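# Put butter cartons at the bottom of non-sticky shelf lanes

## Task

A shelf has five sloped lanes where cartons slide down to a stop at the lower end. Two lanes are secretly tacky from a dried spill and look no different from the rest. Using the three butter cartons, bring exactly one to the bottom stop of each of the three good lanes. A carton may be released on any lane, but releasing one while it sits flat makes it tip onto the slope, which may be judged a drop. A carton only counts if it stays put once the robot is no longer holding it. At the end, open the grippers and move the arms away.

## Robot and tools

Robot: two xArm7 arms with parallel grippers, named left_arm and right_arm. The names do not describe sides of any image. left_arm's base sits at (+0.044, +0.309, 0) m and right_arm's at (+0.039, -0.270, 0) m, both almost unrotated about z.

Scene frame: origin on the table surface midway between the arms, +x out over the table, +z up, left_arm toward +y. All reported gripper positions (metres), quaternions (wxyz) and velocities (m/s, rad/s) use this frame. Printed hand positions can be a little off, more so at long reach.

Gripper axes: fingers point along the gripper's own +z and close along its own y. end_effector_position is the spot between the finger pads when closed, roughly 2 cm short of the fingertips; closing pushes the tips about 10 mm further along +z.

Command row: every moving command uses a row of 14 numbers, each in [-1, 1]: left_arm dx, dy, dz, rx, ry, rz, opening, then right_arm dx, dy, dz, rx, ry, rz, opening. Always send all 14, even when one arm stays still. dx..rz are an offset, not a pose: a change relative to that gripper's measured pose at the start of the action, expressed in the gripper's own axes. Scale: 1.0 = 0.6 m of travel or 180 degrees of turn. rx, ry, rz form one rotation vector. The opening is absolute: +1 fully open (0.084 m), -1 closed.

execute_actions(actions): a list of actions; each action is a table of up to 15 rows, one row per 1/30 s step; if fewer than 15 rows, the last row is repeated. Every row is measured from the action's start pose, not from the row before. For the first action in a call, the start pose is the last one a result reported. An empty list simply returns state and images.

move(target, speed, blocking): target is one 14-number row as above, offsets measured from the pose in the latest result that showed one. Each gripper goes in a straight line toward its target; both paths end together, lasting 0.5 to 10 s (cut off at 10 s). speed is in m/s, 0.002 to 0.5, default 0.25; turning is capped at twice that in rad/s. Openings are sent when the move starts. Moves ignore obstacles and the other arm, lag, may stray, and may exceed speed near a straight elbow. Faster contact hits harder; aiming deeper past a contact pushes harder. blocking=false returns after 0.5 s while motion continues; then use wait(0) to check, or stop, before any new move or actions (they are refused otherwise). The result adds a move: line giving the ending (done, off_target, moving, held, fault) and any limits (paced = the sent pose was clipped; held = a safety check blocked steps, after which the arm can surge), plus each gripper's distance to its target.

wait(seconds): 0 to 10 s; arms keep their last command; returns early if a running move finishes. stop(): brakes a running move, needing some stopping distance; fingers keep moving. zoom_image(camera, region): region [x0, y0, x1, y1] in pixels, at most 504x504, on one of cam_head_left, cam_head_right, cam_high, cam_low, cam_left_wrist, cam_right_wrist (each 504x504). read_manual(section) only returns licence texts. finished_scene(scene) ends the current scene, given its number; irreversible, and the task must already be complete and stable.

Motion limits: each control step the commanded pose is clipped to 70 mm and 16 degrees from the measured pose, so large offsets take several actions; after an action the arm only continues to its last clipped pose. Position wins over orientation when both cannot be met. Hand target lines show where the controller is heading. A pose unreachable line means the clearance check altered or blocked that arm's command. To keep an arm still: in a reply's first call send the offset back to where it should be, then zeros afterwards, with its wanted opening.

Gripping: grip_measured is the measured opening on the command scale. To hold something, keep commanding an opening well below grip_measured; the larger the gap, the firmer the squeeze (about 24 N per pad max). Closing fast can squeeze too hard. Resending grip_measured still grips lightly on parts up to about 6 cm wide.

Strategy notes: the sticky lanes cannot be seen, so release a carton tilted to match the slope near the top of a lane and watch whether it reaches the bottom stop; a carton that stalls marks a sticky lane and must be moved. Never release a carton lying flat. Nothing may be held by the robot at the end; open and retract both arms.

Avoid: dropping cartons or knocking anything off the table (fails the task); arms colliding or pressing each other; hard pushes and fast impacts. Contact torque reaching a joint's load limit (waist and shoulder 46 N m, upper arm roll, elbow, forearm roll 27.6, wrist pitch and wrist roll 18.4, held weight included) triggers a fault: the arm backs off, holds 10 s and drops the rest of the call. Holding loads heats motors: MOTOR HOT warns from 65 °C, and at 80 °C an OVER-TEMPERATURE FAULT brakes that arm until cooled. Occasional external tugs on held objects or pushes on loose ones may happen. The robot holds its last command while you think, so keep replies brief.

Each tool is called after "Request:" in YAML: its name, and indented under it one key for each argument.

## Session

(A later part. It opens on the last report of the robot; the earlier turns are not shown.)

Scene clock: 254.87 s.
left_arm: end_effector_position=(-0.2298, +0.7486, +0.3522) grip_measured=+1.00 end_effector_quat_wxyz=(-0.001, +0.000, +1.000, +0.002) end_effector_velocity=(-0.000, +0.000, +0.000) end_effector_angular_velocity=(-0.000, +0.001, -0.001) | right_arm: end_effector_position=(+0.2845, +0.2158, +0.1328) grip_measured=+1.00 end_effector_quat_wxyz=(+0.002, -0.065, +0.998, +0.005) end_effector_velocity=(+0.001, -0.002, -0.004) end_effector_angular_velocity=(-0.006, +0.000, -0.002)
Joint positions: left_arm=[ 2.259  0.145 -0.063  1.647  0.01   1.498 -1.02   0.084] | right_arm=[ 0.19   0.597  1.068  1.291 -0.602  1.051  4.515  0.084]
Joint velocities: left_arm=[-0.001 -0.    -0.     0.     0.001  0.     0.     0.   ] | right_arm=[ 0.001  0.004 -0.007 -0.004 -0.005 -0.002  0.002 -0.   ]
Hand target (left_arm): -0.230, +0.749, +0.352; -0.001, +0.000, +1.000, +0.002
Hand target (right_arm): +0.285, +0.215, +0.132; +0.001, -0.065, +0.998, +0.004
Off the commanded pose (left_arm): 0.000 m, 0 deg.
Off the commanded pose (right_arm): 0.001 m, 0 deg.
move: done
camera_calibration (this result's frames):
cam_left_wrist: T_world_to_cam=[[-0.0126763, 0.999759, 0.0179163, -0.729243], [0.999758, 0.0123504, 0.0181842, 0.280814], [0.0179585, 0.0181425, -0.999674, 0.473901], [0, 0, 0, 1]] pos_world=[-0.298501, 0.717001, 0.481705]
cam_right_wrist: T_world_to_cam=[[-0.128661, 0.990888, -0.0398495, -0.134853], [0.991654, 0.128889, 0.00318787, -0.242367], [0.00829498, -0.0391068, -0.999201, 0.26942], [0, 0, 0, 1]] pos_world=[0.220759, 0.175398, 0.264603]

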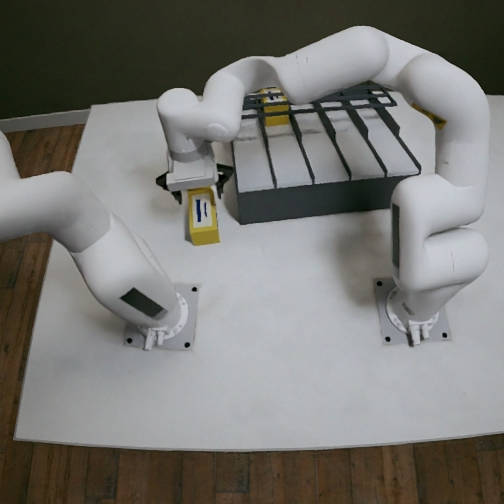

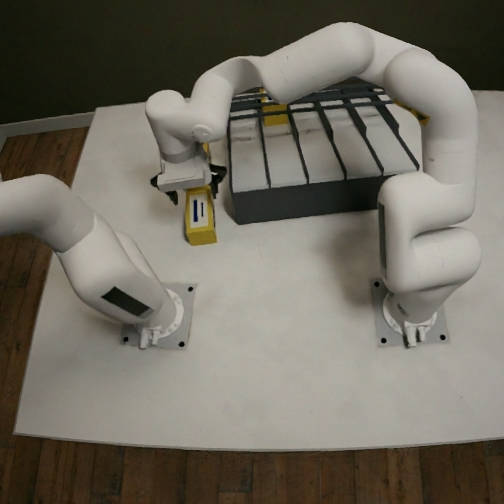

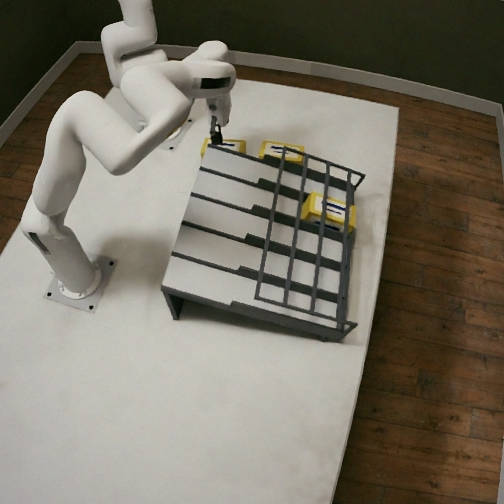

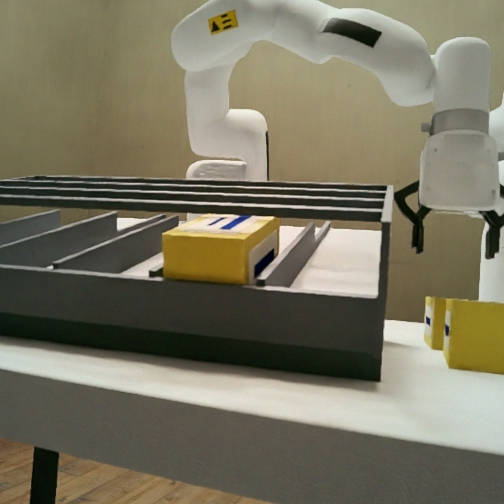

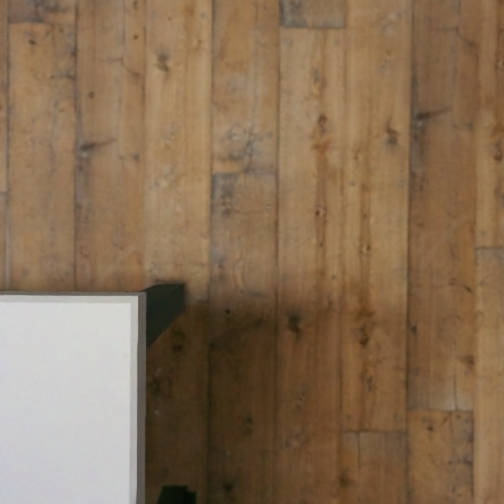

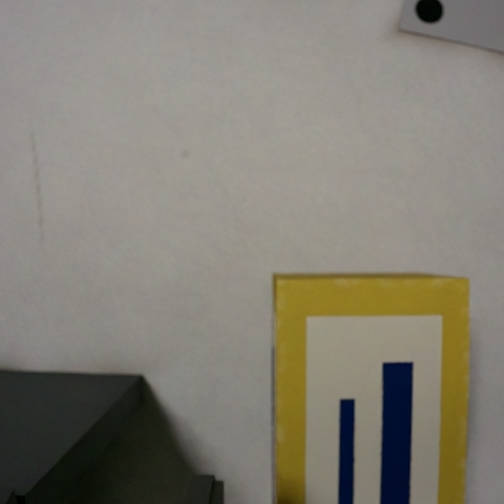

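Request:
move:
  target: [0,0,0,0,0,0,1,0,0,0.143,0,0,0,1]
  speed: 0.06

Request:
move:
  target: [0,0,0,0,0,0,1,0,0,0,0,0,0,0.1]

Scene clock: 265.00 s.
left_arm: end_effector_position=(-0.2298, +0.7486, +0.3522) grip_measured=+1.00 end_effector_quat_wxyz=(-0.001, +0.000, +1.000, +0.002) end_effector_velocity=(-0.000, +0.000, +0.000) end_effector_angular_velocity=(+0.001, +0.000, +0.000) | right_arm: end_effector_position=(+0.2844, +0.2166, +0.0474) grip_measured=+1.00 end_effector_quat_wxyz=(+0.001, -0.065, +0.998, +0.005) end_effector_velocity=(+0.000, -0.000, -0.001) end_effector_angular_velocity=(-0.000, -0.001, +0.001)
Joint positions: left_arm=[ 2.259  0.145 -0.063  1.647  0.01   1.498 -1.02   0.084] | right_arm=[ 0.279  0.733  0.931  1.248 -0.75   0.899  4.601  0.084]
Joint velocities: left_arm=[ 0.    -0.     0.     0.    -0.    -0.001 -0.    -0.   ] | right_arm=[ 0.001  0.001 -0.002 -0.001 -0.002 -0.002  0.     0.   ]
Hand target (left_arm): -0.230, +0.749, +0.352; -0.001, +0.000, +1.000, +0.002
Hand target (right_arm): +0.284, +0.217, +0.047; +0.001, -0.065, +0.998, +0.005
Off the commanded pose (left_arm): 0.000 m, 0 deg.
Off the commanded pose (right_arm): 0.001 m, 0 deg.
move: done
camera_calibration (this result's frames):
cam_left_wrist: T_world_to_cam=[[-0.0126761, 0.999759, 0.0179165, -0.729243], [0.999758, 0.0123502, 0.0181841, 0.280814], [0.0179584, 0.0181427, -0.999674, 0.473901], [0, 0, 0, 1]] pos_world=[-0.298501, 0.717001, 0.481705]
cam_right_wrist: T_world_to_cam=[[-0.128848, 0.990897, -0.038998, -0.139005], [0.991636, 0.12904, 0.00244395, -0.242072], [0.00745402, -0.0383569, -0.999236, 0.184248], [0, 0, 0, 1]] pos_world=[0.220763, 0.176043, 0.179278]

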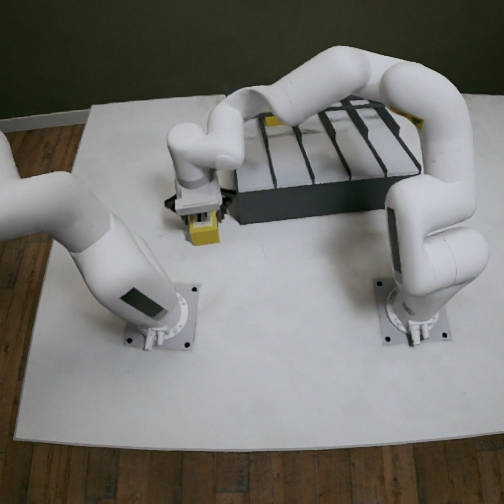

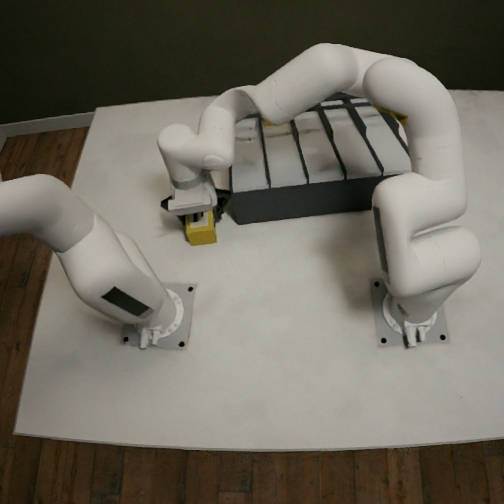

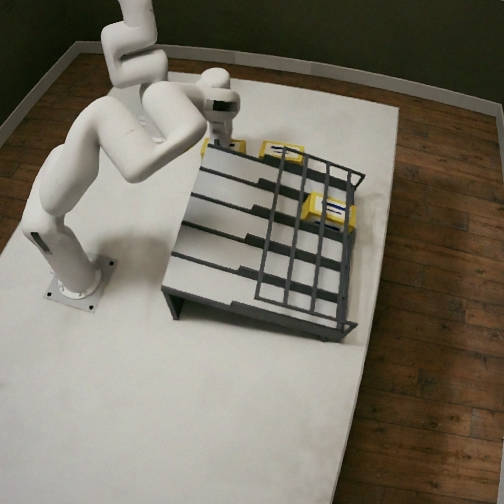

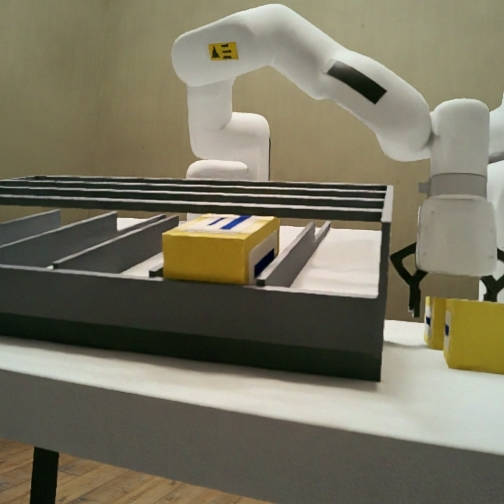

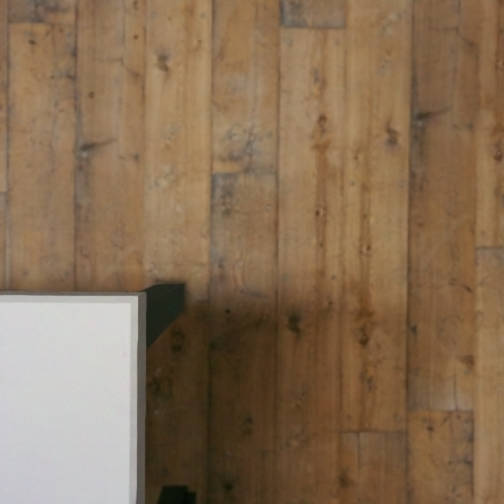

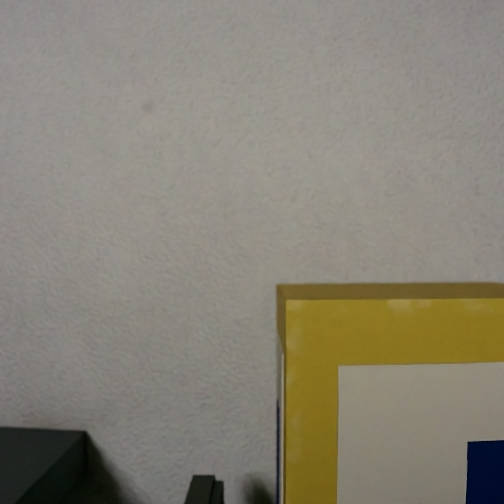

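Scene clock: 265.50 s.
left_arm: end_effector_position=(-0.2298, +0.7486, +0.3522) grip_measured=+1.00 end_effector_quat_wxyz=(-0.001, +0.000, +1.000, +0.002) end_effector_velocity=(-0.000, -0.000, +0.000) end_effector_angular_velocity=(+0.000, -0.000, +0.001) | right_arm: end_effector_position=(+0.2844, +0.2160, +0.0469) grip_measured=+0.47 end_effector_quat_wxyz=(+0.001, -0.065, +0.998, +0.004) end_effector_velocity=(-0.003, +0.001, +0.000) end_effector_angular_velocity=(+0.002, +0.002, +0.003)
Joint positions: left_arm=[ 2.259  0.145 -0.063  1.647  0.01   1.498 -1.02   0.084] | right_arm=[ 0.279  0.733  0.93   1.247 -0.75   0.899  4.601  0.064]
Joint velocities: left_arm=[ 0.001  0.    -0.     0.    -0.     0.     0.     0.   ] | right_arm=[ 0.002  0.001  0.002 -0.001  0.    -0.002  0.001 -0.   ]
Hand target (left_arm): -0.230, +0.749, +0.352; -0.001, +0.000, +1.000, +0.002
Hand target (right_arm): +0.284, +0.217, +0.047; +0.001, -0.065, +0.998, +0.005
Off the commanded pose (left_arm): 0.000 m, 0 deg.
Off the commanded pose (right_arm): 0.001 m, 0 deg.
move: done
camera_calibration (this result's frames):
cam_left_wrist: T_world_to_cam=[[-0.0126761, 0.999759, 0.0179164, -0.729243], [0.999758, 0.0123502, 0.0181841, 0.280814], [0.0179585, 0.0181426, -0.999674, 0.473901], [0, 0, 0, 1]] pos_world=[-0.298501, 0.717001, 0.481705]
cam_right_wrist: T_world_to_cam=[[-0.12866, 0.990868, -0.0403336, -0.138471], [0.991663, 0.128842, 0.00192955, -0.24198], [0.00710858, -0.0397491, -0.999184, 0.184131], [0, 0, 0, 1]] pos_world=[0.220838, 0.175703, 0.178863]

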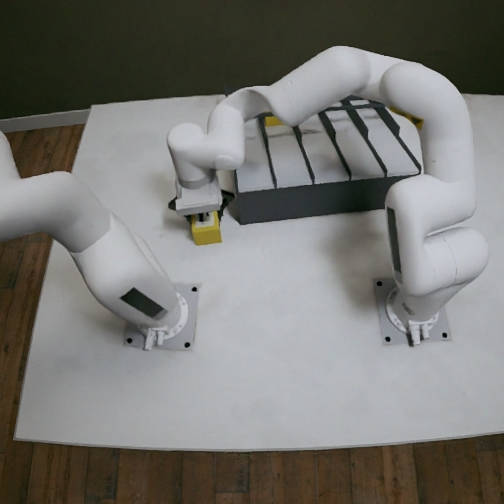

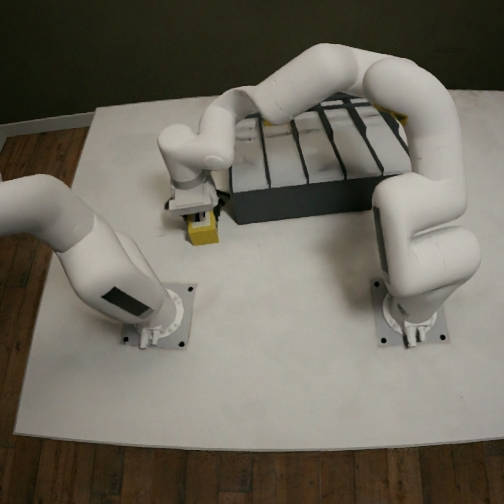

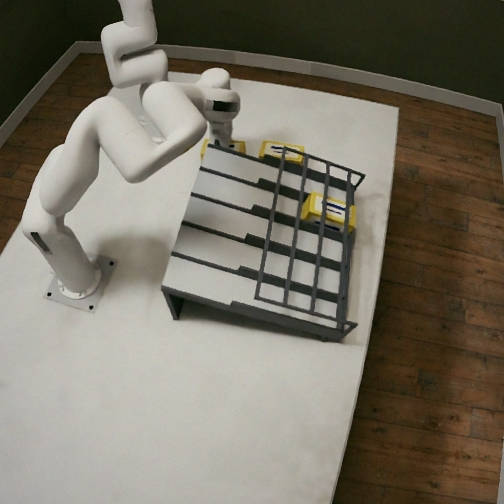

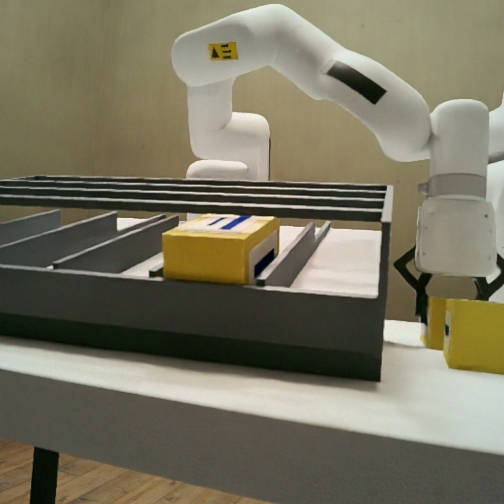

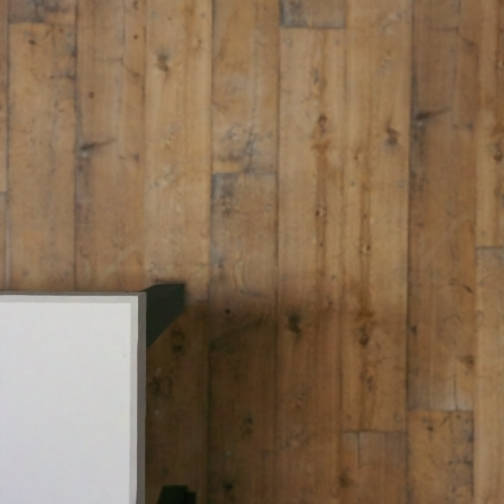

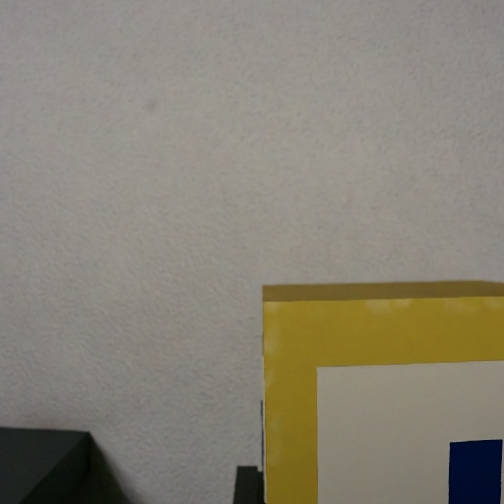

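Request:
move:
  target: [0,0,0,0,0,0,1,0,0,-0.355,0,0.067,0,0.1]
  speed: 0.2

Request:
move:
  target: [0,0,0,0,0,0,1,-0.152,-0.508,0.045,0,0,0,0.1]
  speed: 0.2

Scene clock: 279.50 s.
left_arm: end_effector_position=(-0.2298, +0.7486, +0.3522) grip_measured=+1.00 end_effector_quat_wxyz=(-0.001, +0.000, +1.000, +0.002) end_effector_velocity=(+0.000, -0.000, -0.001) end_effector_angular_velocity=(-0.001, -0.001, -0.000) | right_arm: end_effector_position=(+0.2846, +0.2144, +0.2586) grip_measured=+0.47 end_effector_quat_wxyz=(-0.103, -0.065, +0.993, -0.004) end_effector_velocity=(+0.000, +0.002, +0.007) end_effector_angular_velocity=(+0.007, -0.002, -0.000)
Joint positions: left_arm=[ 2.259  0.145 -0.063  1.647  0.01   1.498 -1.02   0.084] | right_arm=[ 0.186  0.603  1.16   1.661 -0.356  1.484  4.358  0.064]
Joint velocities: left_arm=[-0.     0.    -0.    -0.001 -0.    -0.    -0.    -0.   ] | right_arm=[ 0.006 -0.001  0.002  0.019  0.002  0.012 -0.     0.   ]
Hand target (left_arm): -0.230, +0.749, +0.352; -0.001, +0.000, +1.000, +0.002
Hand target (right_arm): +0.285, +0.215, +0.260; -0.103, -0.065, +0.993, -0.003
Off the commanded pose (left_arm): 0.000 m, 0 deg.
Off the commanded pose (right_arm): 0.001 m, 0 deg.
move: done
camera_calibration (this result's frames):
cam_left_wrist: T_world_to_cam=[[-0.012676, 0.999759, 0.0179164, -0.729243], [0.999758, 0.0123501, 0.018184, 0.280815], [0.0179584, 0.0181426, -0.999674, 0.473901], [0, 0, 0, 1]] pos_world=[-0.298501, 0.717001, 0.481705]
cam_right_wrist: T_world_to_cam=[[-0.13775, 0.989543, -0.0427672, -0.124733], [0.970357, 0.126171, -0.206129, -0.181939], [-0.198577, -0.0698937, -0.97759, 0.454942], [0, 0, 0, 1]] pos_world=[0.249705, 0.178182, 0.401909]

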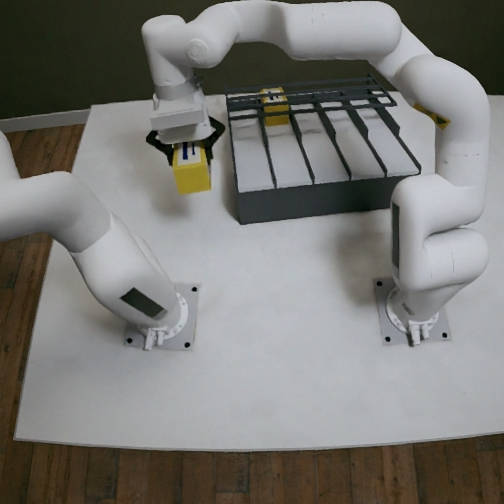

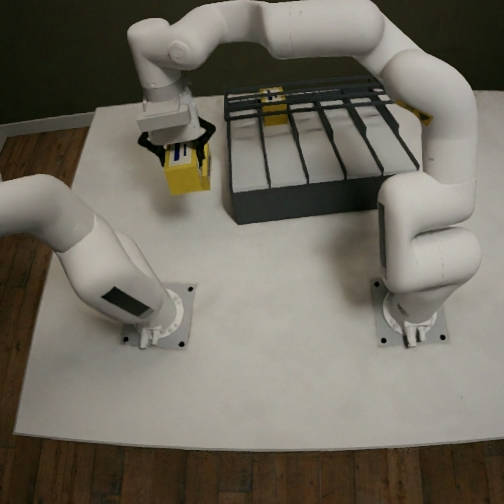

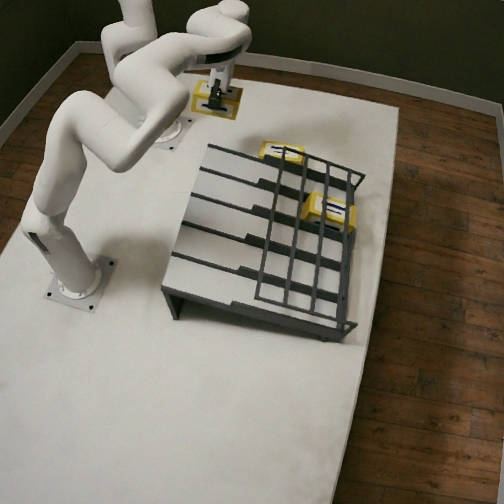

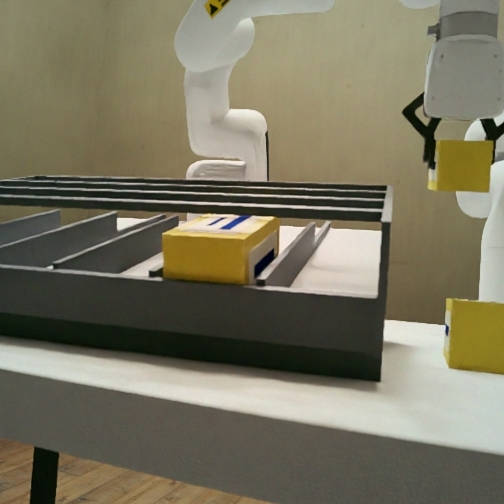

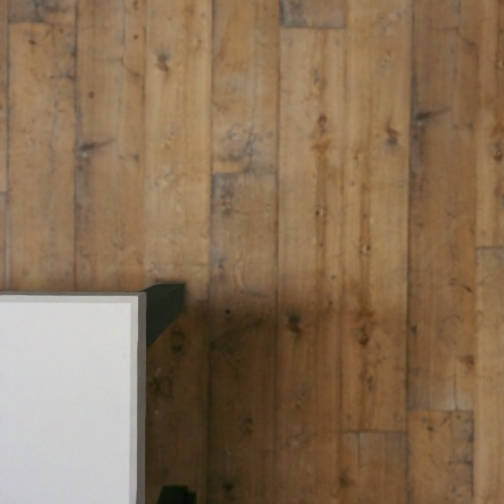

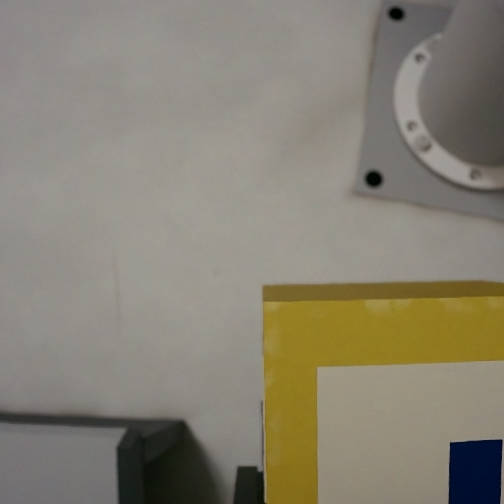

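Scene clock: 281.60 s.
left_arm: end_effector_position=(-0.2298, +0.7486, +0.3522) grip_measured=+1.00 end_effector_quat_wxyz=(-0.001, +0.000, +1.000, +0.002) end_effector_velocity=(+0.000, -0.000, -0.000) end_effector_angular_velocity=(-0.001, +0.000, -0.001) | right_arm: end_effector_position=(+0.4073, -0.0765, +0.2104) grip_measured=+0.47 end_effector_quat_wxyz=(-0.105, -0.065, +0.992, -0.007) end_effector_velocity=(+0.004, -0.008, -0.000) end_effector_angular_velocity=(+0.010, -0.013, -0.017)
Joint positions: left_arm=[ 2.259  0.145 -0.063  1.647  0.01   1.498 -1.02   0.084] | right_arm=[-1.139  0.127  1.627  1.089 -0.052  1.293  3.538  0.064]
Joint velocities: left_arm=[-0.001 -0.     0.    -0.001  0.001  0.     0.     0.   ] | right_arm=[-0.127  0.025  0.113 -0.019 -0.021 -0.019  0.013 -0.   ]
Hand target (left_arm): -0.230, +0.749, +0.352; -0.001, +0.000, +1.000, +0.002
Hand target (right_arm): +0.408, -0.077, +0.210; -0.104, -0.064, +0.992, -0.007
Off the commanded pose (left_arm): 0.000 m, 0 deg.
Off the commanded pose (right_arm): 0.002 m, 0 deg.
move: done
camera_calibration (this result's frames):
cam_left_wrist: T_world_to_cam=[[-0.0126761, 0.999759, 0.0179164, -0.729242], [0.999758, 0.0123502, 0.0181841, 0.280815], [0.0179584, 0.0181426, -0.999674, 0.473901], [0, 0, 0, 1]] pos_world=[-0.298501, 0.717001, 0.481705]
cam_right_wrist: T_world_to_cam=[[-0.139344, 0.989052, -0.0485834, 0.179711], [0.969529, 0.126282, -0.209919, -0.273126], [-0.201485, -0.0763539, -0.976511, 0.412316], [0, 0, 0, 1]] pos_world=[0.372921, -0.11177, 0.354027]

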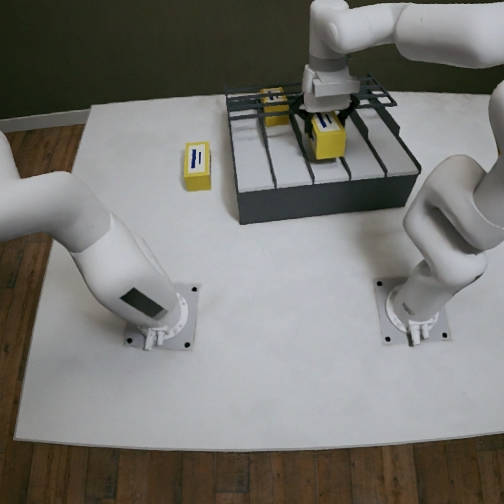

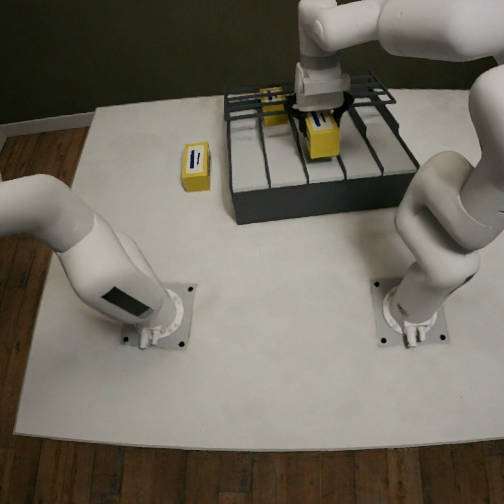

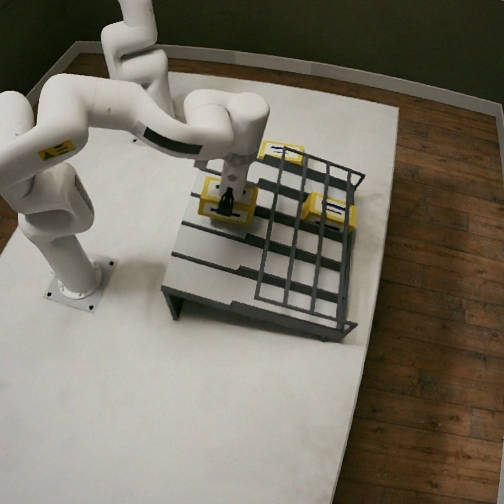

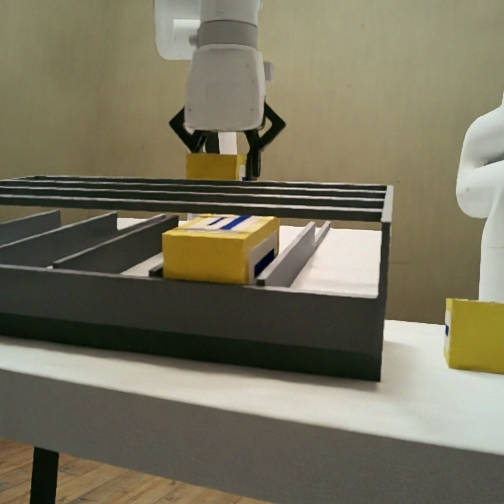

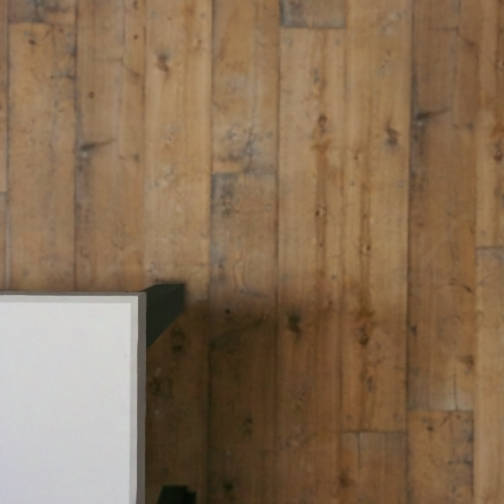

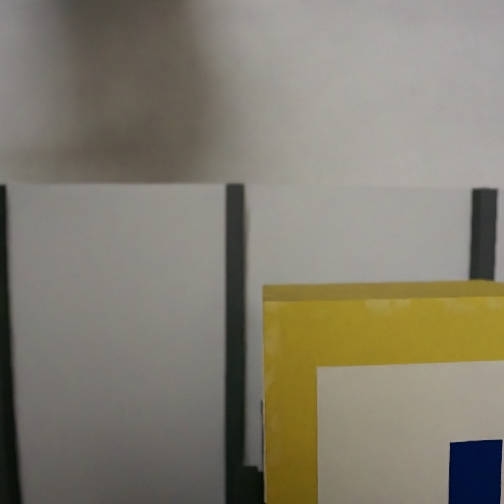

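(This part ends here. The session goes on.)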